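# Put a grinder body in the open carton

## Task

Place a single grinder body inside the carton that stands open, then release it so the gripper no longer holds it.

## Robot and tools

Robot: two arms, left_arm and right_arm, each with a two-finger gripper and a wrist camera. Base of left_arm sits at (-0.024, +0.356, 0) m with quat_wxyz (+0.996, 0, 0, +0.087); right_arm at (+0.006, -0.344, 0) m with quat_wxyz (+0.997, 0, 0, +0.071). Joint ranges in rad, base to hand: waist -2.618..3.054, shoulder 0..3.142, elbow 0..3.142, wrist pitch -1.571..1.571, wrist yaw -1.571..1.571, wrist roll -2.094..2.094. Elbows never reach fully straight.

Frame: one scene frame shared by both arms. Origin lies on the table surface midway between the arms; +z is up, +x points forward across the table, and left_arm is on the +y side. The arm names do not match left or right in any picture. Gripper axes: fingers extend along the gripper's +z, and they close and open along its y. end_effector_position is the point midway between the finger pads, roughly 1 cm short of the tips.

The 16-number row (used by both motion tools): a single flat list covering both arms, left_arm first: x, y, z, qw, qx, qy, qz, opening, then the same eight for right_arm. x, y, z are an absolute target position for that gripper in metres in the scene frame; qw, qx, qy, qz an absolute orientation quaternion, w first. Opening ranges -1 (shut) to +1 (wide, 0.094 m). Include every number even if one arm should not move. To hold an arm still, repeat the full pose from the last result taken before it stopped, with the opening it should keep. To keep an orientation, resend the same quaternion you commanded rather than the drifted reported one.

execute_actions: argument actions is a list holding zero or one item; optional pictures (boolean, images come by default). Empty list: just returns state. An action item {"rows": [...], "steps": n}: 1 to 15 rows, steps 1 to 15 (default 15), each step 1/30 s; row k is used for step k and the final row fills any remaining steps. A wait item {"steps": n}, n up to 300, ends n steps after the previous result, so your thinking time is inside it. A call is rejected (nothing sent) if any target lies over 0.6 m from that arm's last reported position along any of its gripper axes.

move: argument target (one 16-number row as above, absolute) and optional speed in m/s, 0.002 to 0.5, default 0.25; rotation is capped at twice that value in rad/s. Each gripper follows a straight line toward its target, both finishing together, lasting 0.5 to 10 s (cut off at 10 s if longer). Rotation goes the short way. The opening is applied at the start. Paths do not avoid objects or the other arm; the hand lags, can wander, and can exceed the speed, mostly near full reach. Faster contact hits harder, and aiming deeper past a surface presses harder. Its result adds a move: line with the outcome (done, off_target, moving, held, fault) and any limits (paced: the sent pose was clipped; held: some steps were blocked, after which the arm may lurch fast), plus each gripper's distance to its target. If only one arm is named, the other finished fine.

wait: argument seconds, 0 to 10; sends nothing new.

zoom_image: camera (cam_high, cam_left_wrist or cam_right_wrist) and region [x0, y0, x1, y1] in pixels of that 504x504 image, origin top-left, at most 504 by 504. Gives an enlarged view.

read_manual: optional section "licences"; returns licence text only, no motion.

finished_scene: argument scene (integer); ends that scene permanently and reports success. Always end through a tool call rather than a plain reply.

Control behaviour: every step, the commanded pose is limited to 70 mm and 16 degrees from the measured pose, then solved by damped inverse kinematics favouring position over orientation. After an action finishes, each arm only continues to its last clipped pose (at most 70 mm further), so distant targets need more calls. Final positions often miss by a centimetre or more, usually low. Printed positions can be slightly wrong, especially at long reach.

Result lines: the state line gives each gripper's position and quat_wxyz. grip_measured is finger opening on the command scale; the last Joint positions value is opening in metres. Readings can be about 1 mm off per gripper. Hand target shows where the controller is currently steering. HELD marks steps where your row was partly or fully withheld; pose unreachable means a clearance check altered or stopped that arm's command. Joint torques include friction, offsets and noise. MOTOR HOT appears at 75 °C; at 90 °C the arm halts for 10 s; at 100 °C it goes limp and drops. FAULT lines report stops.

Gripping: to hold, command an opening about 0.03 below grip_measured (smaller gap = lighter grip). Pads push about 50 to 62 N, less on very thin parts, with a brief spike on contact.

Avoid: dropping, slamming or hard shoving of objects; anything leaving the table; arms hitting or pressing each other. Occasional external tugs on held parts or pushes on loose ones may occur. Wrist camera mounts add bulk near the hand. Long holds heat motors.

Each tool is called after ">>>" by a JSON object that holds its "fn" and its "kwargs".

## Session

>>> {"fn": "execute_actions", "kwargs": {"actions": []}}

Scene clock: 0.00 s of 4400.00 s.
left_arm: end_effector_position=(+0.3751, -0.1884, +0.2774) grip_measured=+1.000 end_effector_quat_wxyz=(+0.576, +0.502, +0.608, -0.216) | right_arm: end_effector_position=(+0.3616, -0.5153, +0.1267) grip_measured=+1.000 end_effector_quat_wxyz=(+0.271, +0.207, +0.930, +0.138)
Joint positions: left_arm=[-1.076  2.24   2.048 -0.057  0.143  0.366  0.094] | right_arm=[-0.803  1.673  1.254 -0.741 -0.477 -0.121  0.094]
Joint velocities: left_arm=[-0.012  0.002 -0.017 -0.081  0.022 -0.066  0.   ] | right_arm=[-0.022 -0.007  0.012  0.051  0.007  0.022  0.   ]
Joint torques (N m, as the arm reports them, + toward a larger angle): no reading
Hand target (left_arm): +0.373, -0.187, +0.305; +0.597, +0.491, +0.594, -0.225
Hand target (right_arm): +0.366, -0.516, +0.138; +0.288, +0.199, +0.927, +0.136

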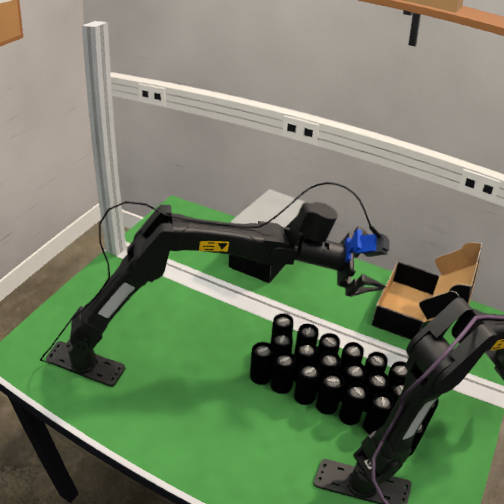

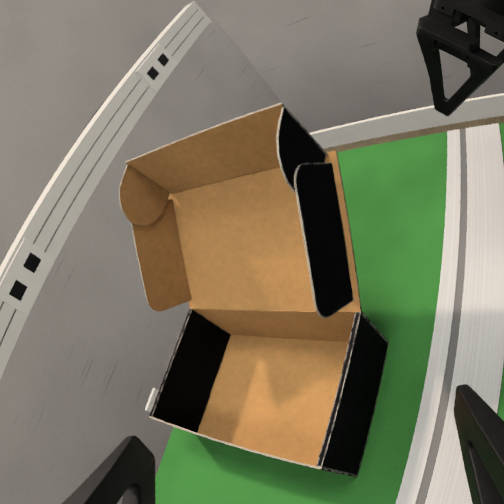

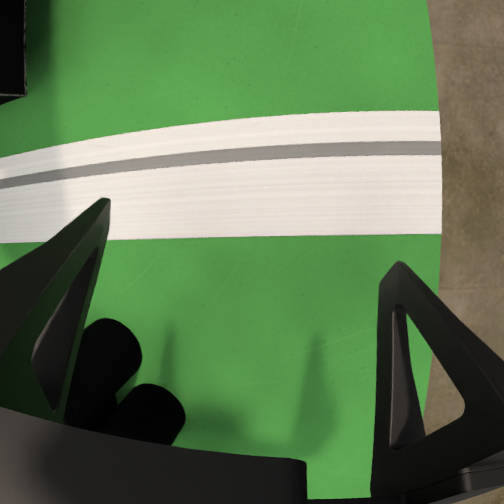

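>>> {"fn": "move", "kwargs": {"target": [0.172,-0.017,0.17,0,0.5,0.866,0,1,0.33,-0.48,0.33,0.5,0.2,0.75,0.38,1], "speed": 0.35}}

>>> {"fn": "move", "kwargs": {"target": [0.172,-0.017,0.135,0,0.5,0.866,0,1,0.27,-0.3,0.31,0.354,0.354,0.612,0.612,1]}}

Scene clock: 5.47 s of 4400.00 s.
left_arm: end_effector_position=(+0.1790, -0.0169, +0.1515) grip_measured=+1.000 end_effector_quat_wxyz=(+0.014, +0.506, +0.862, +0.000) | right_arm: end_effector_position=(+0.3357, -0.4845, +0.3194) grip_measured=+1.000 end_effector_quat_wxyz=(+0.482, +0.210, +0.757, +0.387)
Joint positions: left_arm=[-1.255  2.205  2.24  -1.582 -0.015 -0.019  0.094] | right_arm=[-1.032  1.371  1.254 -0.614 -1.21   0.25   0.094]
Joint velocities: left_arm=[ 0.032  0.002  0.012 -0.022 -0.066  0.051  0.   ] | right_arm=[-0.002 -0.007 -0.007 -0.022 -0.037 -0.066  0.   ]
Joint torques (N m, as the arm reports them, + toward a larger angle): left_arm=[ -0.75 -16.77   5.61   0.47   0.18  -0.1 ] | right_arm=[-0.54 -6.4   5.3   1.26 -0.56 -0.02]
Hand target (left_arm): +0.172, -0.017, +0.167; +0.024, +0.507, +0.861, -0.014
Hand target (right_arm): +0.331, -0.480, +0.329; +0.496, +0.196, +0.753, +0.384
Off the commanded pose (left_arm): 0.020 m, 2 deg.
Off the commanded pose (right_arm): 0.013 m, 3 deg.
joint sent to its limit (left arm) — the command would take joint 4 (wrist pitch) past its lower limit, so that joint was sent only as far as its limit.
move: off_target (left_arm, right_arm)

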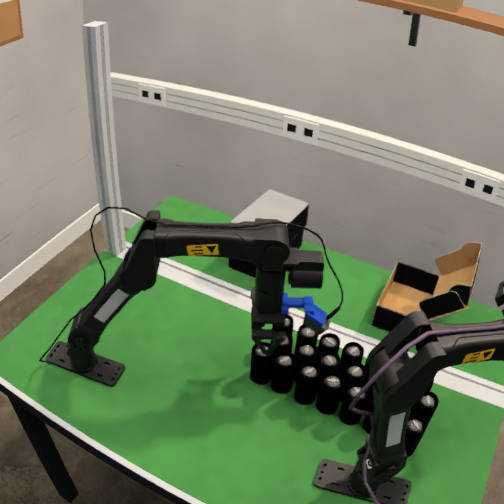

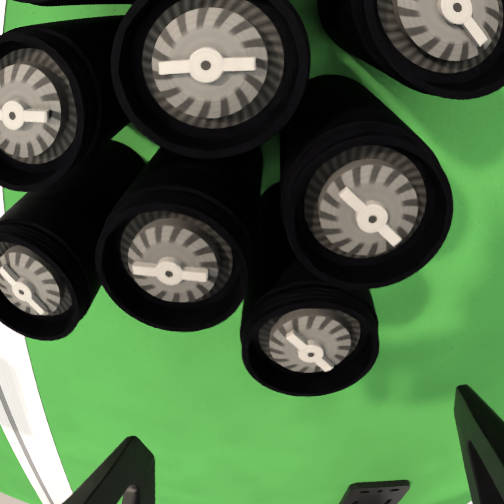

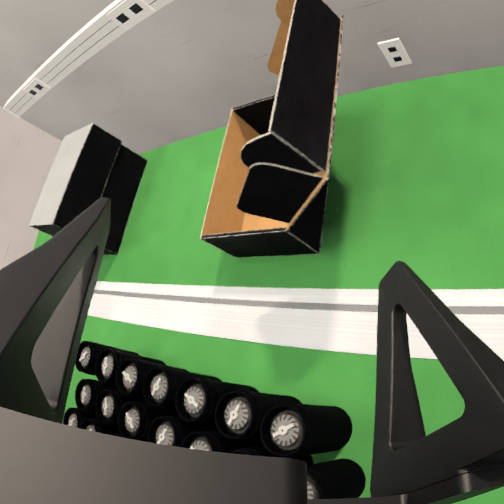

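Scene clock: 7.60 s of 4400.00 s.
left_arm: end_effector_position=(+0.1749, -0.0103, +0.1345) grip_measured=+1.000 end_effector_quat_wxyz=(-0.007, +0.500, +0.866, +0.012) | right_arm: end_effector_position=(+0.2736, -0.3059, +0.2966) grip_measured=+1.000 end_effector_quat_wxyz=(+0.331, +0.374, +0.619, +0.606)
Joint positions: left_arm=[-1.255  2.205  2.17  -1.56  -0.012 -0.034  0.094] | right_arm=[-0.578  0.624  0.534  0.008 -0.962  1.547  0.094]
Joint velocities: left_arm=[-0.002  0.012  0.002 -0.066 -0.022  0.022  0.   ] | right_arm=[-0.007 -0.007 -0.012  0.022  0.022 -0.051  0.   ]
Joint torques (N m, as the arm reports them, + toward a larger angle): left_arm=[ -0.47 -13.57   5.47   0.7    0.12  -0.03] | right_arm=[ 0.91 -1.02  6.29  1.62  0.01 -0.07]
Hand target (left_arm): +0.172, -0.017, +0.135; -0.000, +0.500, +0.866, -0.000
Hand target (right_arm): +0.270, -0.302, +0.306; +0.350, +0.354, +0.619, +0.608
Off the commanded pose (left_arm): 0.007 m, 2 deg.
Off the commanded pose (right_arm): 0.015 m, 4 deg.
move: off_target (right_arm)

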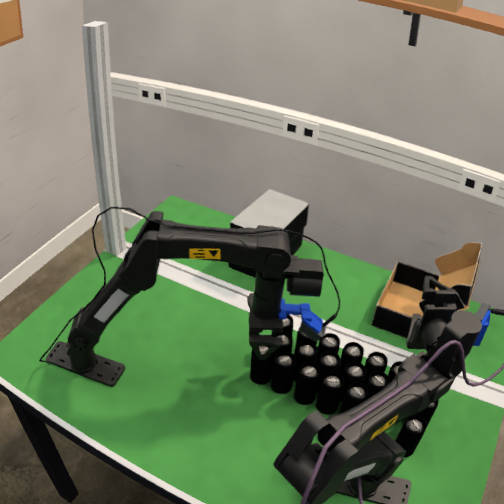

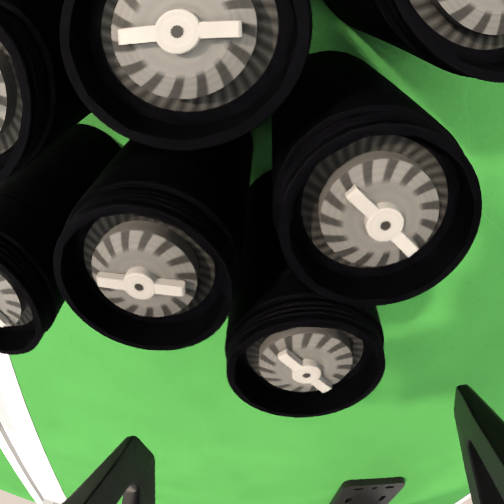

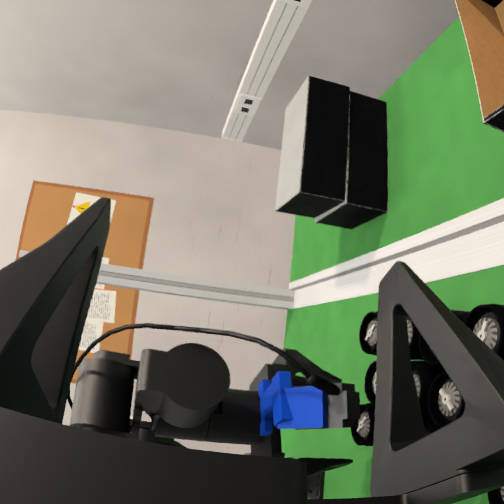

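Slightly shorter part; go ~1.3 cm lower.

>>> {"fn": "move", "kwargs": {"target": [0.168,-0.017,0.083,0,0.5,0.866,0,0.55,0.27,-0.3,0.31,0.354,0.354,0.612,0.612,1], "speed": 0.06}}

>>> {"fn": "execute_actions", "kwargs": {"actions": [{"rows":[[0.168,-0.017,0.083,0,0.5,0.866,0,-0.03,0.27,-0.3,0.31,0.354,0.354,0.612,0.612,1]]}]}}

Scene clock: 10.73 s of 4400.00 s.
left_arm: end_effector_position=(+0.1728, -0.0122, +0.0737) grip_measured=+0.552 end_effector_quat_wxyz=(-0.014, +0.498, +0.867, +0.014) | right_arm: end_effector_position=(+0.2756, -0.3044, +0.3000) grip_measured=+1.000 end_effector_quat_wxyz=(+0.333, +0.376, +0.614, +0.609)
Joint positions: left_arm=[-1.26   2.201  1.922 -1.33  -0.008 -0.043  0.073] | right_arm=[-0.555  0.624  0.534  0.029 -0.932  1.57   0.094]
Joint velocities: left_arm=[ 0.007  0.007  0.027 -0.007 -0.007 -0.007  0.001] | right_arm=[-0.012  0.002 -0.017 -0.022  0.066 -0.066  0.   ]
Joint torques (N m, as the arm reports them, + toward a larger angle): left_arm=[ -0.72 -16.03   4.98   0.54   0.11  -0.08] | right_arm=[ 0.85 -1.52  6.15  1.6   0.03 -0.05]
Hand target (left_arm): +0.169, -0.018, +0.083; -0.000, +0.500, +0.866, +0.000
Hand target (right_arm): +0.270, -0.300, +0.310; +0.353, +0.354, +0.613, +0.612
Off the commanded pose (left_arm): 0.011 m, 2 deg.
Off the commanded pose (right_arm): 0.012 m, 3 deg.
move: off_target (left_arm, right_arm)

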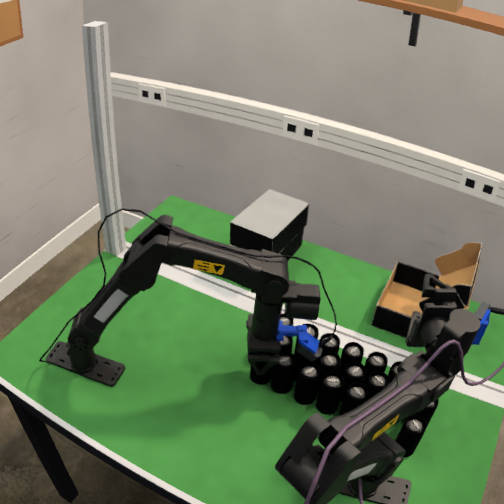

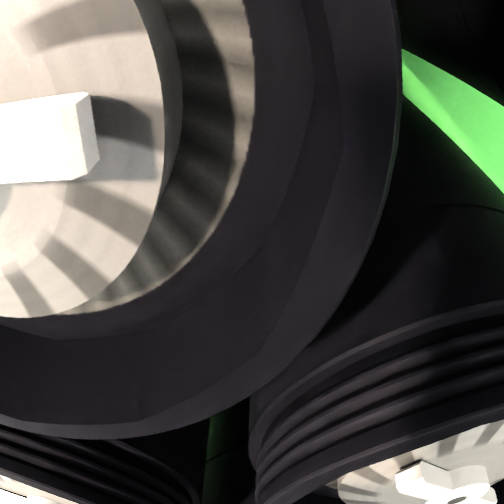

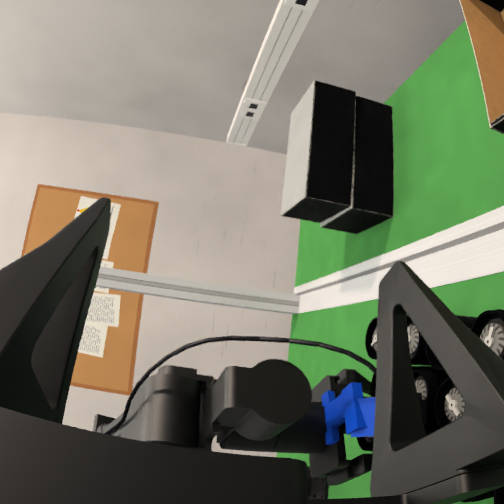

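Scene clock: 11.23 s of 4400.00 s.
left_arm: end_effector_position=(+0.1717, -0.0125, +0.0732) grip_measured=+0.039 end_effector_quat_wxyz=(-0.014, +0.497, +0.867, +0.011) | right_arm: end_effector_position=(+0.2758, -0.3046, +0.3001) grip_measured=+1.000 end_effector_quat_wxyz=(+0.334, +0.376, +0.613, +0.609)
Joint positions: left_arm=[-1.26   2.195  1.911 -1.321 -0.004 -0.045  0.049] | right_arm=[-0.555  0.624  0.534  0.03  -0.931  1.571  0.094]
Joint velocities: left_arm=[-0.017  0.002  0.002 -0.007  0.022 -0.022  0.001] | right_arm=[-0.007 -0.002 -0.002  0.037 -0.066 -0.022  0.   ]
Joint torques (N m, as the arm reports them, + toward a larger angle): left_arm=[ -0.82 -16.01   4.99   0.56   0.03  -0.06] | right_arm=[ 0.86 -1.54  6.1   1.62  0.03 -0.05]
Hand target (left_arm): +0.168, -0.017, +0.083; -0.000, +0.500, +0.866, -0.000
Hand target (right_arm): +0.270, -0.300, +0.310; +0.354, +0.354, +0.613, +0.612
Off the commanded pose (left_arm): 0.011 m, 2 deg.
Off the commanded pose (right_arm): 0.012 m, 3 deg.
Steps of this call (steps 1 to 15: all 15 steps of this action). Readings (end_effector_position):
1: left_arm (+0.1728, -0.0123, +0.0735) | right_arm (+0.2757, -0.3044, +0.3000)
2: left_arm (+0.1722, -0.0125, +0.0735) | right_arm (+0.2757, -0.3044, +0.3001)
4: left_arm (+0.1718, -0.0127, +0.0732) | right_arm (+0.2757, -0.3045, +0.3000)
8: left_arm (+0.1717, -0.0125, +0.0732) | right_arm (+0.2757, -0.3045, +0.3001)
15: the state above

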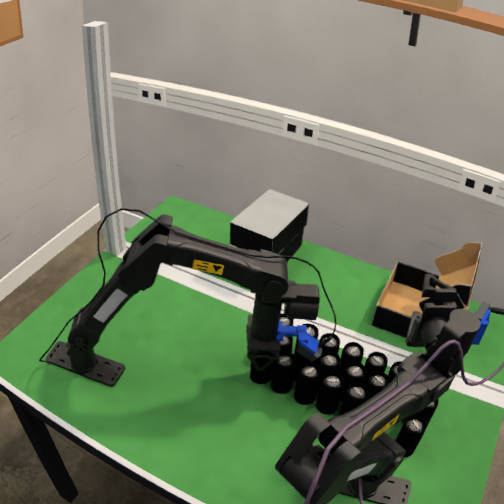

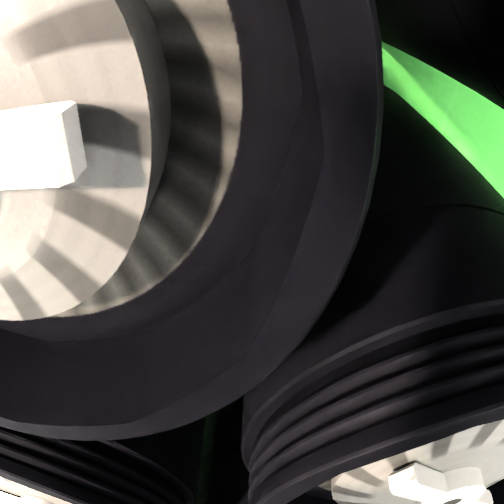

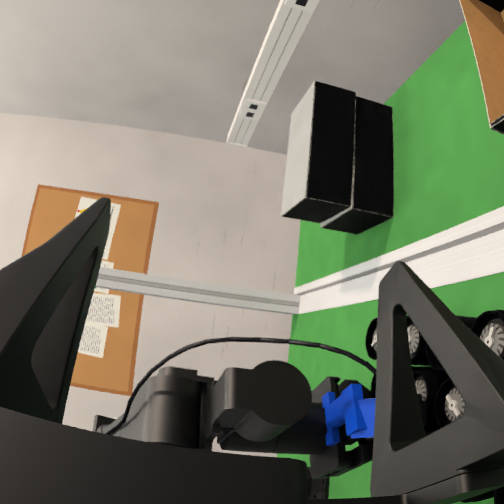

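>>> {"fn": "move", "kwargs": {"target": [0.165,-0.005,0.16,0,0.5,0.866,0,-0.02,0.27,-0.3,0.31,0.354,0.354,0.612,0.612,1], "speed": 0.12}}

>>> {"fn": "move", "kwargs": {"target": [0.18,0.12,0.33,0.46,0.33,0.8,-0.19,-0.02,0.25,-0.2,0.31,0.354,0.354,0.612,0.612,1]}}

>>> {"fn": "move", "kwargs": {"target": [0.34,-0.01,0.335,0.71,0.245,0.59,-0.294,-0.02,0.285,-0.09,0.31,0.354,0.354,0.612,0.612,1]}}

Scene clock: 15.00 s of 4400.00 s.
left_arm: end_effector_position=(+0.1649, +0.0004, +0.1359) grip_measured=+0.039 end_effector_quat_wxyz=(-0.023, +0.497, +0.867, +0.017) | right_arm: end_effector_position=(+0.2758, -0.3046, +0.3001) grip_measured=+1.000 end_effector_quat_wxyz=(+0.333, +0.377, +0.613, +0.609)
Joint positions: left_arm=[-1.26   2.172  2.122 -1.577 -0.004 -0.045  0.049] | right_arm=[-0.555  0.624  0.534  0.03  -0.931  1.573  0.094]
Joint velocities: left_arm=[ 0.002  0.002  0.017 -0.022 -0.022 -0.066 -0.001] | right_arm=[-0.012  0.002  0.002 -0.007  0.007 -0.007  0.   ]
Joint torques (N m, as the arm reports them, + toward a larger angle): left_arm=[ -0.47 -16.69   8.5    0.23   0.07   0.02] | right_arm=[ 0.91 -1.52  6.1   1.62  0.02 -0.09]
Hand target (left_arm): +0.164, -0.003, +0.159; +0.002, +0.500, +0.866, -0.001
Hand target (right_arm): +0.270, -0.300, +0.310; +0.354, +0.354, +0.613, +0.612
Off the commanded pose (left_arm): 0.025 m, 3 deg.
Off the commanded pose (right_arm): 0.012 m, 4 deg.
joint sent to its limit (left arm) — the command would take joint 4 (wrist pitch) past its lower limit, so that joint was sent only as far as its limit.
move: off_target (left_arm, right_arm)

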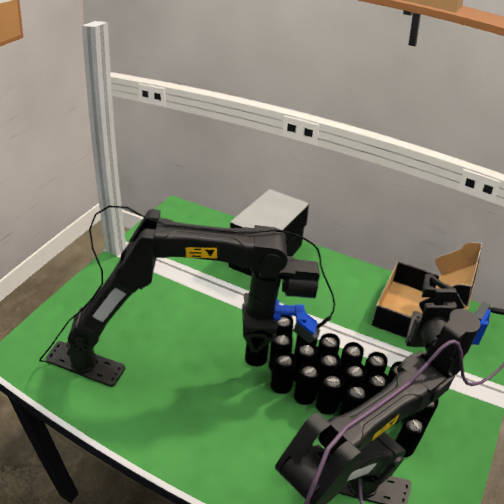

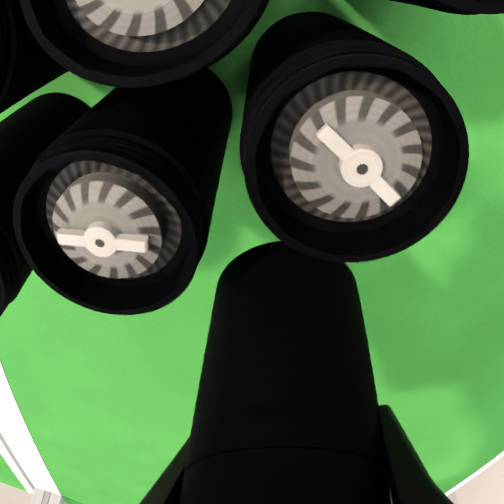

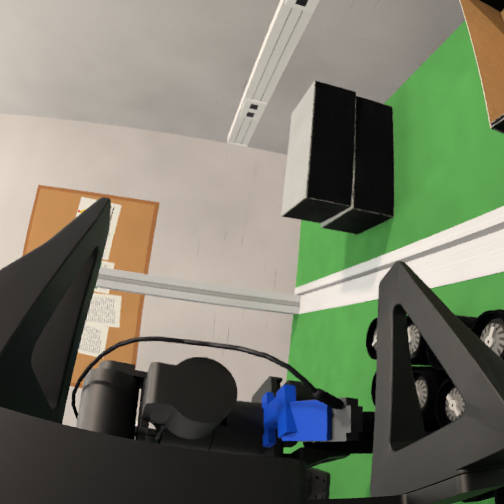

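Scene clock: 17.83 s of 4400.00 s.
left_arm: end_effector_position=(+0.1678, +0.1258, +0.2990) grip_measured=+0.039 end_effector_quat_wxyz=(+0.412, +0.348, +0.826, -0.165) | right_arm: end_effector_position=(+0.2517, -0.2023, +0.3019) grip_measured=+1.000 end_effector_quat_wxyz=(+0.344, +0.364, +0.620, +0.604)
Joint positions: left_arm=[-1.141  0.998  1.208 -0.87  -0.148 -0.096  0.049] | right_arm=[ 0.368  0.516  0.522 -0.04  -0.013  1.584  0.094]
Joint velocities: left_arm=[-0.002  0.002  0.007 -0.051  0.007  0.007  0.001] | right_arm=[ 0.012 -0.007  0.002 -0.007 -0.037 -0.051  0.   ]
Joint torques (N m, as the arm reports them, + toward a larger angle): left_arm=[ 0.9  -4.74  7.55  2.88 -0.19  0.05] | right_arm=[ 0.9   0.82  6.68  1.8   0.05 -0.26]
Hand target (left_arm): +0.176, +0.125, +0.328; +0.461, +0.325, +0.805, -0.186
Hand target (right_arm): +0.250, -0.202, +0.309; +0.355, +0.352, +0.616, +0.609
Off the commanded pose (left_arm): 0.034 m, 7 deg.
Off the commanded pose (right_arm): 0.009 m, 2 deg.
move: off_target (left_arm)

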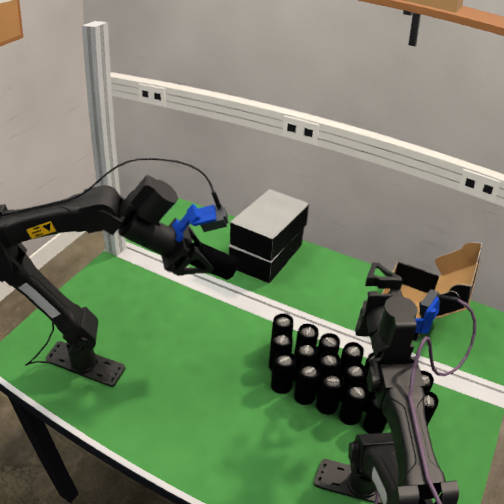

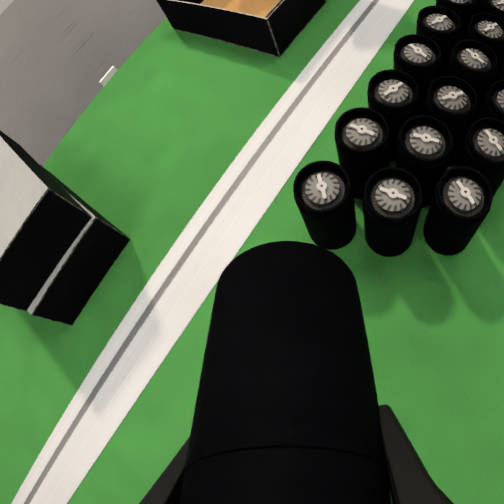

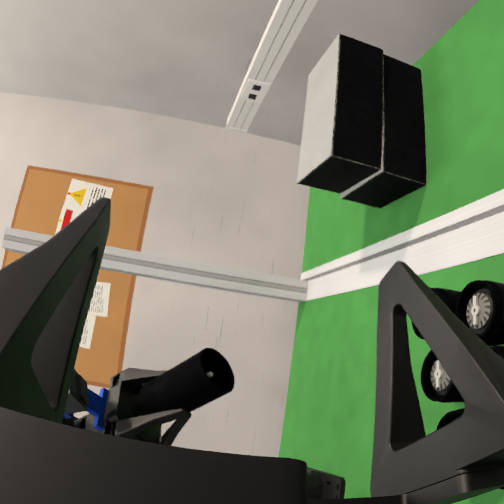

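Scene clock: 20.43 s of 4400.00 s.
left_arm: end_effector_position=(+0.3364, -0.0125, +0.2863) grip_measured=+0.039 end_effector_quat_wxyz=(+0.664, +0.263, +0.644, -0.273) | right_arm: end_effector_position=(+0.2841, -0.0957, +0.2959) grip_measured=+1.000 end_effector_quat_wxyz=(+0.348, +0.361, +0.621, +0.602)
Joint positions: left_arm=[-0.983  1.637  0.973  0.695 -0.03  -0.001  0.049] | right_arm=[0.763 1.021 0.624 0.361 0.384 1.588 0.094]
Joint velocities: left_arm=[ 0.007  0.027  0.017  0.007 -0.066  0.007 -0.   ] | right_arm=[-0.017  0.002  0.002  0.022  0.007 -0.066  0.   ]
Joint torques (N m, as the arm reports them, + toward a larger angle): left_arm=[ 0.95 -9.89 11.05  3.28  0.09 -0.03] | right_arm=[ 0.78 -1.21  9.31  1.69  0.08 -0.26]
Hand target (left_arm): +0.338, -0.009, +0.336; +0.710, +0.241, +0.594, -0.293
Hand target (right_arm): +0.284, -0.092, +0.311; +0.355, +0.352, +0.613, +0.612
Off the commanded pose (left_arm): 0.049 m, 9 deg.
Off the commanded pose (right_arm): 0.015 m, 2 deg.
move: off_target (left_arm, right_arm); limits=paced

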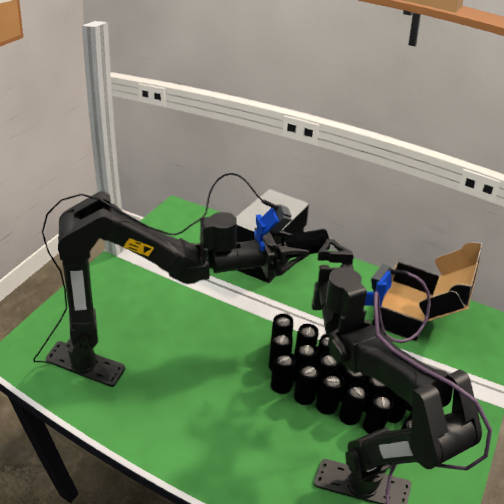

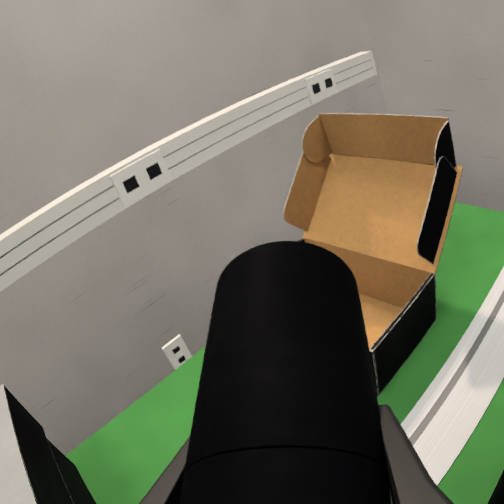

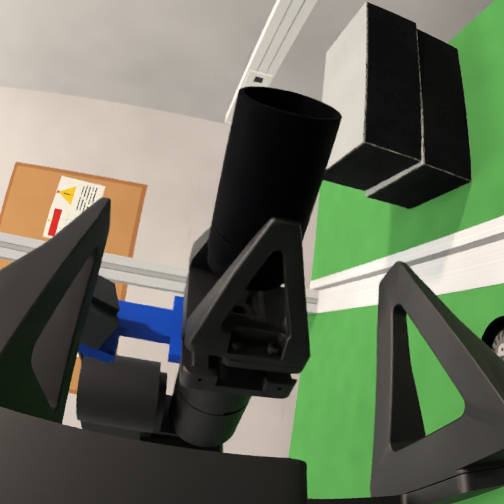

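>>> {"fn": "move", "kwargs": {"target": [0.34,-0.01,0.335,0.71,0.245,0.59,-0.294,-0.02,0.347,-0.034,0.3,0.354,0.354,0.612,0.612,1], "speed": 0.08}}

Scene clock: 23.60 s of 4400.00 s.
left_arm: end_effector_position=(+0.3356, -0.0148, +0.2799) grip_measured=+0.039 end_effector_quat_wxyz=(+0.661, +0.268, +0.645, -0.276) | right_arm: end_effector_position=(+0.3406, -0.0347, +0.2847) grip_measured=+1.000 end_effector_quat_wxyz=(+0.345, +0.361, +0.625, +0.601)
Joint positions: left_arm=[-0.983  1.648  0.965  0.708 -0.019 -0.001  0.049] | right_arm=[0.736 1.404 0.824 0.536 0.351 1.588 0.094]
Joint velocities: left_arm=[-0.007  0.007 -0.002 -0.007  0.007  0.037  0.001] | right_arm=[-0.002 -0.002 -0.002  0.037  0.051 -0.007  0.   ]
Joint torques (N m, as the arm reports them, + toward a larger angle): left_arm=[  1.12 -11.69  10.31   3.28   0.15   0.05] | right_arm=[-0.78 -4.28  9.05  1.71 -0.08 -0.21]
Hand target (left_arm): +0.337, -0.007, +0.334; +0.710, +0.245, +0.591, -0.293
Hand target (right_arm): +0.346, -0.035, +0.301; +0.354, +0.354, +0.612, +0.612
Off the commanded pose (left_arm): 0.055 m, 9 deg.
Off the commanded pose (right_arm): 0.017 m, 2 deg.
move: off_target (left_arm, right_arm)

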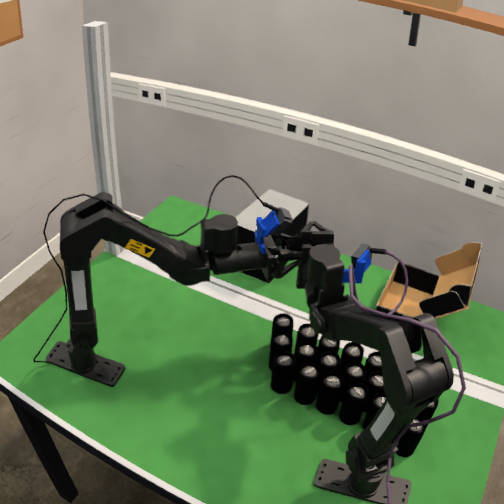

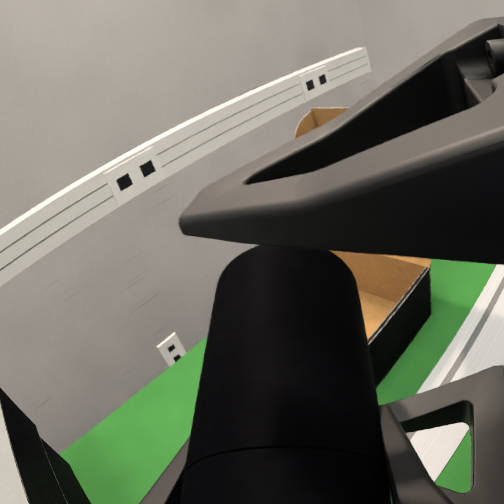

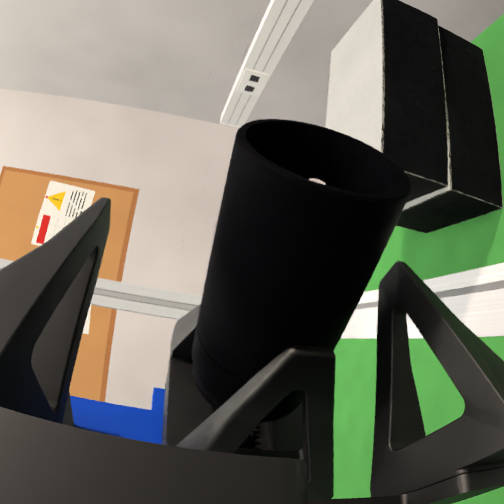

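>>> {"fn": "execute_actions", "kwargs": {"actions": [{"rows":[[0.34,-0.01,0.335,0.71,0.245,0.59,-0.294,-0.02,0.34,-0.038,0.285,0.354,0.354,0.612,0.612,0.8],[0.34,-0.01,0.335,0.71,0.245,0.59,-0.294,-0.02,0.34,-0.038,0.285,0.354,0.354,0.612,0.612,0.8],[0.34,-0.01,0.335,0.71,0.245,0.59,-0.294,-0.02,0.34,-0.038,0.285,0.354,0.354,0.612,0.612,0.8],[0.34,-0.01,0.335,0.71,0.245,0.59,-0.294,-0.02,0.34,-0.038,0.285,0.354,0.354,0.612,0.612,0.4]]}]}}

Scene clock: 26.67 s of 4400.00 s.
left_arm: end_effector_position=(+0.3356, -0.0148, +0.2807) grip_measured=+0.039 end_effector_quat_wxyz=(+0.662, +0.268, +0.643, -0.276) | right_arm: end_effector_position=(+0.3387, -0.0371, +0.2824) grip_measured=+0.403 end_effector_quat_wxyz=(+0.346, +0.359, +0.616, +0.610)
Joint positions: left_arm=[-0.983  1.648  0.965  0.712 -0.019 -0.001  0.049] | right_arm=[0.736 1.404 0.788 0.599 0.351 1.588 0.066]
Joint velocities: left_arm=[-0.002 -0.007  0.002  0.022 -0.051 -0.007  0.001] | right_arm=[ 0.002 -0.002  0.002 -0.051  0.007  0.022  0.001]
Joint torques (N m, as the arm reports them, + toward a larger angle): left_arm=[  1.09 -11.46  10.33   3.24   0.16   0.  ] | right_arm=[-0.14 -4.4   6.38  1.74  0.01 -0.21]
Hand target (left_arm): +0.337, -0.007, +0.334; +0.710, +0.245, +0.592, -0.293
Hand target (right_arm): +0.340, -0.038, +0.285; +0.354, +0.354, +0.612, +0.612
Off the commanded pose (left_arm): 0.055 m, 9 deg.
Off the commanded pose (right_arm): 0.003 m, 1 deg.
Steps of this call (steps 1 to 77: nothing new was sent; steps 78 to 92: all 15 steps of this action). Readings (end_effector_position):
78: left_arm (+0.3356, -0.0148, +0.2802) | right_arm (+0.3405, -0.0350, +0.2853)
79: left_arm (+0.3356, -0.0148, +0.2802) | right_arm (+0.3401, -0.0354, +0.2851)
81: left_arm (+0.3356, -0.0148, +0.2802) | right_arm (+0.3393, -0.0364, +0.2819)
85: left_arm (+0.3356, -0.0148, +0.2802) | right_arm (+0.3387, -0.0371, +0.2796)
92: the state above

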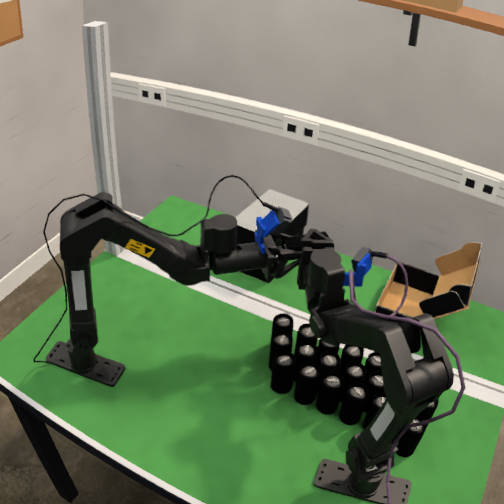

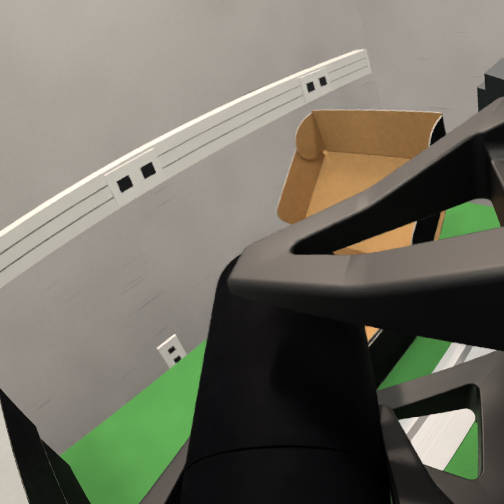

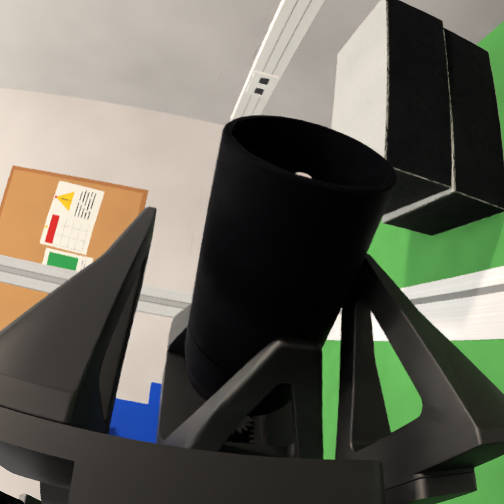

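>>> {"fn": "execute_actions", "kwargs": {"actions": [{"rows":[[0.34,-0.01,0.335,0.71,0.245,0.59,-0.294,-0.02,0.34,-0.038,0.283,0.354,0.354,0.612,0.612,-0.03]]}], "pictures": false}}

>>> {"fn": "execute_actions", "kwargs": {"actions": [{"rows":[[0.337,-0.012,0.3,0.68,0.258,0.625,-0.283,-0.02,0.34,-0.038,0.32,0.36,0.345,0.59,0.635,-0.03]]}], "pictures": false}}

>>> {"fn": "execute_actions", "kwargs": {"actions": [{"rows":[[0.337,-0.012,0.3,0.68,0.258,0.625,-0.283,0.25,0.34,-0.038,0.32,0.36,0.345,0.59,0.635,-0.03]]}]}}

Scene clock: 30.53 s of 4400.00 s.
left_arm: end_effector_position=(+0.3352, -0.0152, +0.2846) grip_measured=+0.039 end_effector_quat_wxyz=(+0.666, +0.267, +0.638, -0.279) | right_arm: end_effector_position=(+0.3387, -0.0375, +0.2790) grip_measured=+0.028 end_effector_quat_wxyz=(+0.348, +0.358, +0.618, +0.607)
Joint positions: left_arm=[-0.983  1.648  0.966  0.725 -0.016  0.001  0.049] | right_arm=[0.736 1.406 0.781 0.603 0.352 1.583 0.048]
Joint velocities: left_arm=[-0.007 -0.017 -0.012 -0.037  0.022  0.007  0.001] | right_arm=[ 0.007  0.002 -0.012  0.066 -0.066 -0.007  0.   ]
Joint torques (N m, as the arm reports them, + toward a larger angle): left_arm=[  1.16 -11.42  10.29   3.1    0.06   0.03] | right_arm=[-0.14 -4.35  6.37  1.81 -0.01 -0.15]
Hand target (left_arm): +0.337, -0.007, +0.334; +0.710, +0.245, +0.591, -0.294
Hand target (right_arm): +0.340, -0.038, +0.283; +0.354, +0.354, +0.612, +0.612
Off the commanded pose (left_arm): 0.051 m, 8 deg.
Off the commanded pose (right_arm): 0.004 m, 1 deg.
Steps of this call (steps 1 to 90: nothing new was sent; then 0.37 s passed at rest; steps 91 to 105: all 15 steps of this action). Readings (end_effector_position):
91: left_arm (+0.3355, -0.0148, +0.2819) | right_arm (+0.3388, -0.0372, +0.2822)
92: left_arm (+0.3354, -0.0149, +0.2841) | right_arm (+0.3387, -0.0374, +0.2794)
94: left_arm (+0.3353, -0.0151, +0.2846) | right_arm (+0.3387, -0.0375, +0.2788)
98: left_arm (+0.3352, -0.0152, +0.2846) | right_arm (+0.3387, -0.0375, +0.2790)
105: the state above

Scene clock: 31.03 s of 4400.00 s.
left_arm: end_effector_position=(+0.3357, -0.0147, +0.2838) grip_measured=+0.039 end_effector_quat_wxyz=(+0.665, +0.264, +0.641, -0.280) | right_arm: end_effector_position=(+0.3393, -0.0367, +0.2798) grip_measured=+0.028 end_effector_quat_wxyz=(+0.349, +0.357, +0.622, +0.603)
Joint positions: left_arm=[-0.983  1.648  0.966  0.722 -0.019 -0.007  0.049] | right_arm=[0.736 1.406 0.792 0.583 0.352 1.578 0.048]
Joint velocities: left_arm=[-0.007 -0.007 -0.002 -0.022 -0.022 -0.022 -0.001] | right_arm=[-0.007 -0.022 -0.007 -0.022 -0.051 -0.022 -0.   ]
Joint torques (N m, as the arm reports them, + toward a larger angle): left_arm=[  0.49 -10.07   7.78   2.53   0.04   0.06] | right_arm=[-0.31 -6.76  9.85  1.81 -0.08 -0.22]
Hand target (left_arm): +0.337, -0.012, +0.300; +0.680, +0.258, +0.625, -0.283
Hand target (right_arm): +0.339, -0.039, +0.319; +0.360, +0.344, +0.590, +0.635
Off the commanded pose (left_arm): 0.016 m, 3 deg.
Off the commanded pose (right_arm): 0.040 m, 5 deg.
Steps of this call (steps 1 to 15: all 15 steps of this action). Readings (end_effector_position):
1: left_arm (+0.3352, -0.0152, +0.2839) | right_arm (+0.3388, -0.0374, +0.2795)
2: left_arm (+0.3353, -0.0151, +0.2838) | right_arm (+0.3390, -0.0372, +0.2799)
4: left_arm (+0.3356, -0.0149, +0.2838) | right_arm (+0.3392, -0.0369, +0.2802)
8: left_arm (+0.3357, -0.0148, +0.2838) | right_arm (+0.3393, -0.0368, +0.2799)
15: the state above

Scene clock: 31.53 s of 4400.00 s.
left_arm: end_effector_position=(+0.3357, -0.0147, +0.2838) grip_measured=+0.248 end_effector_quat_wxyz=(+0.665, +0.264, +0.640, -0.279) | right_arm: end_effector_position=(+0.3391, -0.0367, +0.2742) grip_measured=+0.028 end_effector_quat_wxyz=(+0.348, +0.357, +0.631, +0.595)
Joint positions: left_arm=[-0.983  1.648  0.966  0.722 -0.019 -0.006  0.059] | right_arm=[0.736 1.406 0.792 0.56  0.351 1.575 0.048]
Joint velocities: left_arm=[ 0.007 -0.002 -0.002 -0.022 -0.11  -0.022  0.   ] | right_arm=[-0.002  0.007  0.002 -0.066 -0.081  0.007 -0.001]
Joint torques (N m, as the arm reports them, + toward a larger angle): left_arm=[  0.48 -10.02   7.54   2.53   0.08   0.06] | right_arm=[-0.31 -6.9   9.7   2.02 -0.06 -0.2 ]
Hand target (left_arm): +0.337, -0.012, +0.300; +0.680, +0.258, +0.625, -0.283
Hand target (right_arm): +0.338, -0.040, +0.319; +0.360, +0.344, +0.590, +0.635
Off the commanded pose (left_arm): 0.016 m, 3 deg.
Off the commanded pose (right_arm): 0.046 m, 7 deg.
Steps of this call (steps 1 to 15: all 15 steps of this action). Readings (end_effector_position):
1: left_arm (+0.3357, -0.0147, +0.2838) | right_arm (+0.3393, -0.0368, +0.2796)
2: left_arm (+0.3357, -0.0147, +0.2838) | right_arm (+0.3393, -0.0368, +0.2790)
4: left_arm (+0.3357, -0.0147, +0.2838) | right_arm (+0.3392, -0.0367, +0.2770)
8: left_arm (+0.3357, -0.0147, +0.2838) | right_arm (+0.3391, -0.0367, +0.2750)
15: the state above

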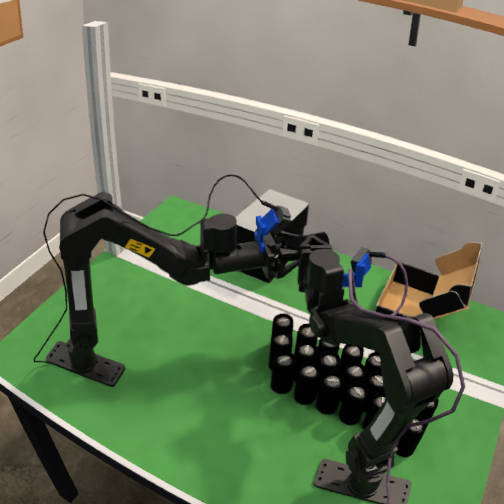

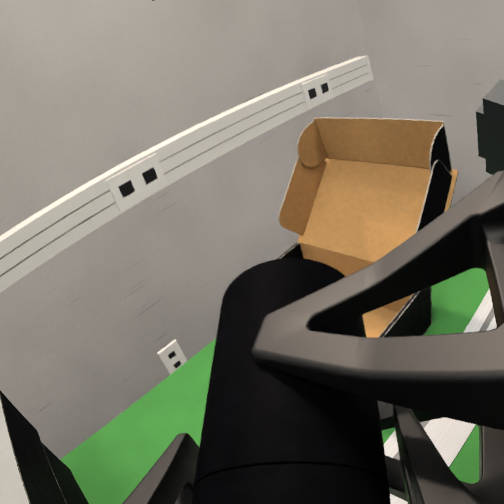

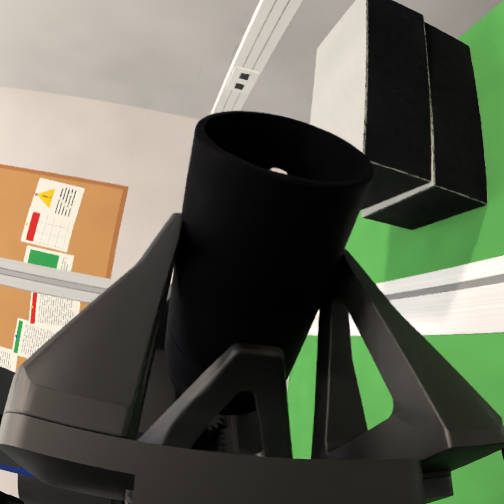

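>>> {"fn": "execute_actions", "kwargs": {"actions": [{"rows":[[0.32,0.002,0.3,0.68,0.258,0.625,-0.283,0.25,0.34,-0.038,0.32,0.36,0.345,0.59,0.635,-0.03],[0.31,0.012,0.3,0.68,0.258,0.625,-0.283,0.25,0.34,-0.038,0.32,0.36,0.345,0.59,0.635,-0.03],[0.3,0.022,0.3,0.68,0.258,0.625,-0.283,0.25,0.34,-0.038,0.32,0.36,0.345,0.59,0.635,-0.03],[0.28,0.042,0.3,0.68,0.258,0.625,-0.283,0.25,0.34,-0.038,0.32,0.36,0.345,0.59,0.635,-0.03]]}], "pictures": false}}

>>> {"fn": "move", "kwargs": {"target": [0.2,0.14,0.29,0.7,0.25,0.6,-0.29,0.5,0.5,-0.23,0.23,0.24,0,0.97,0,-0.03]}}

>>> {"fn": "move", "kwargs": {"target": [0.2,0.14,0.29,0.7,0.25,0.6,-0.29,0.5,0.55,-0.24,0.145,0.2,0,0.98,0,-0.03], "speed": 0.12}}

Scene clock: 35.83 s of 4400.00 s.
left_arm: end_effector_position=(+0.2838, +0.0398, +0.2897) grip_measured=+0.248 end_effector_quat_wxyz=(+0.672, +0.261, +0.633, -0.282) | right_arm: end_effector_position=(+0.3390, -0.0366, +0.2741) grip_measured=+0.028 end_effector_quat_wxyz=(+0.348, +0.357, +0.631, +0.595)
Joint positions: left_arm=[-0.983  1.352  0.697  0.716 -0.02  -0.005  0.059] | right_arm=[0.736 1.406 0.792 0.559 0.35  1.575 0.048]
Joint velocities: left_arm=[ 0.002  0.012  0.012 -0.051 -0.022 -0.022 -0.001] | right_arm=[-0.012  0.002  0.007  0.007 -0.007  0.007  0.002]
Joint torques (N m, as the arm reports them, + toward a larger angle): left_arm=[-0.44 -8.09  6.73  2.39 -0.16  0.07] | right_arm=[-0.33 -6.91  9.69  2.03 -0.06 -0.19]
Hand target (left_arm): +0.280, +0.042, +0.299; +0.680, +0.258, +0.625, -0.283
Hand target (right_arm): +0.338, -0.040, +0.319; +0.360, +0.344, +0.590, +0.635
Off the commanded pose (left_arm): 0.011 m, 1 deg.
Off the commanded pose (right_arm): 0.046 m, 7 deg.
Steps of this call (steps 1 to 90: nothing new was sent; then 0.80 s passed at rest; steps 91 to 105: all 15 steps of this action). Readings (end_effector_position):
91: left_arm (+0.3346, -0.0135, +0.2830) | right_arm (+0.3391, -0.0368, +0.2741)
92: left_arm (+0.3308, -0.0096, +0.2803) | right_arm (+0.3390, -0.0367, +0.2741)
94: left_arm (+0.3168, +0.0051, +0.2721) | right_arm (+0.3390, -0.0367, +0.2741)
98: left_arm (+0.2896, +0.0336, +0.2737) | right_arm (+0.3390, -0.0366, +0.2741)
105: the state above

Scene clock: 40.00 s of 4400.00 s.
left_arm: end_effector_position=(+0.2013, +0.1355, +0.2813) grip_measured=+0.498 end_effector_quat_wxyz=(+0.692, +0.254, +0.611, -0.289) | right_arm: end_effector_position=(+0.4894, -0.2238, +0.2133) grip_measured=+0.028 end_effector_quat_wxyz=(+0.209, +0.008, +0.978, +0.004)
Joint positions: left_arm=[-0.937  0.712  0.309  0.528  0.026 -0.005  0.07 ] | right_arm=[ 0.138  2.178  2.367 -1.353  0.11   0.274  0.048]
Joint velocities: left_arm=[-0.007  0.017  0.012  0.007  0.066 -0.007  0.   ] | right_arm=[-0.012 -0.002  0.007  0.066  0.081  0.007 -0.001]
Joint torques (N m, as the arm reports them, + toward a larger angle): left_arm=[ 0.95 -3.03  7.24  2.2   0.1  -0.04] | right_arm=[ -0.54 -10.8    8.57   0.96   0.19  -0.12]
Hand target (left_arm): +0.199, +0.140, +0.289; +0.701, +0.250, +0.601, -0.290
Hand target (right_arm): +0.497, -0.229, +0.233; +0.240, +0.011, +0.971, +0.003
Off the commanded pose (left_arm): 0.010 m, 2 deg.
Off the commanded pose (right_arm): 0.021 m, 4 deg.
move: off_target (right_arm)

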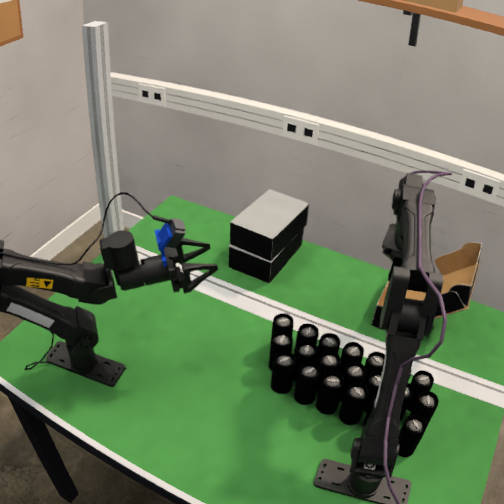

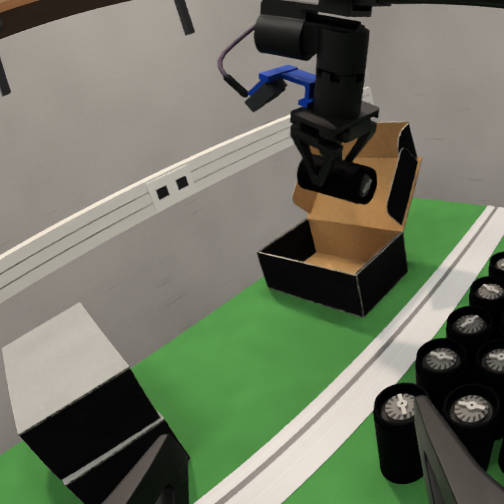

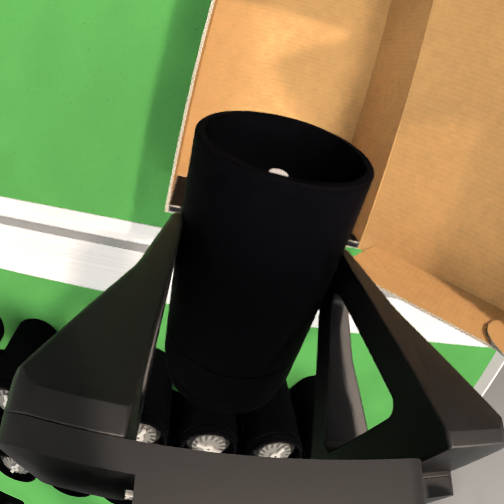

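Scene clock: 41.47 s of 4400.00 s.
left_arm: end_effector_position=(+0.2010, +0.1351, +0.2805) grip_measured=+0.498 end_effector_quat_wxyz=(+0.691, +0.255, +0.612, -0.289) | right_arm: end_effector_position=(+0.5376, -0.2382, +0.1220) grip_measured=+0.028 end_effector_quat_wxyz=(+0.163, -0.001, +0.987, -0.008)
Joint positions: left_arm=[-0.937  0.712  0.309  0.525  0.029 -0.005  0.07 ] | right_arm=[ 0.08   2.446  2.486 -1.295  0.086  0.207  0.048]
Joint velocities: left_arm=[-0.002  0.012  0.012 -0.037  0.007 -0.007 -0.001] | right_arm=[ 0.027 -0.002 -0.007 -0.037  0.051 -0.081  0.   ]
Joint torques (N m, as the arm reports them, + toward a larger angle): left_arm=[ 0.94 -2.78  7.64  2.19  0.13  0.01] | right_arm=[ -0.54 -13.03   8.78   0.9    0.02  -0.13]
Hand target (left_arm): +0.200, +0.140, +0.290; +0.701, +0.250, +0.601, -0.290
Hand target (right_arm): +0.549, -0.240, +0.146; +0.201, +0.000, +0.980, +0.000
Off the commanded pose (left_arm): 0.011 m, 2 deg.
Off the commanded pose (right_arm): 0.026 m, 4 deg.
move: off_target (left_arm, right_arm)

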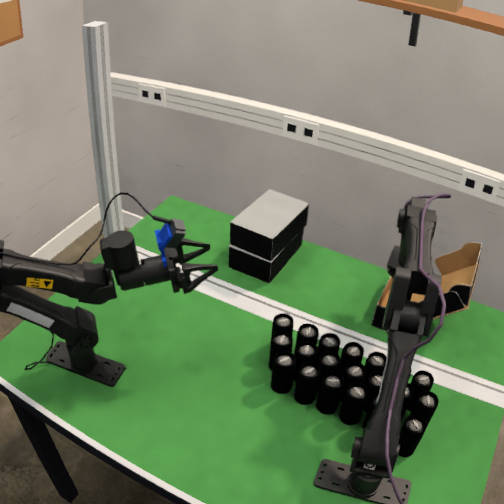

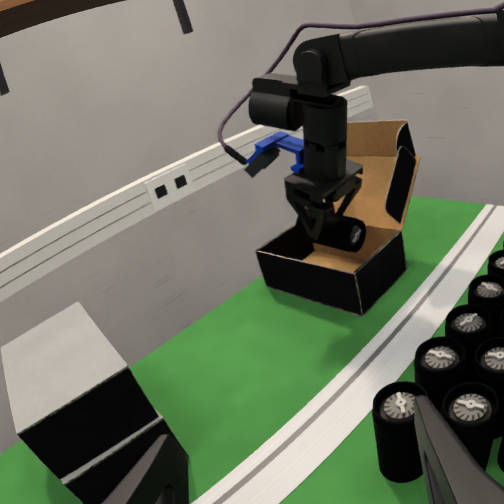

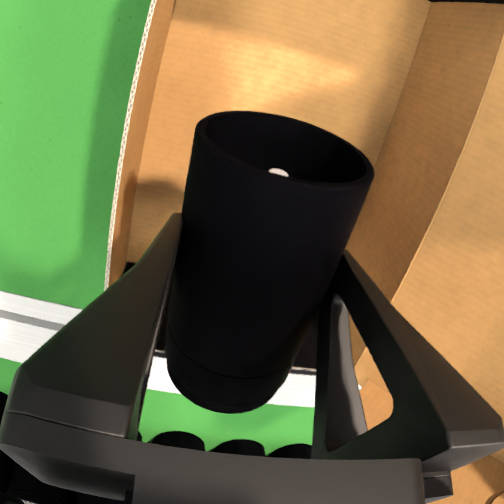

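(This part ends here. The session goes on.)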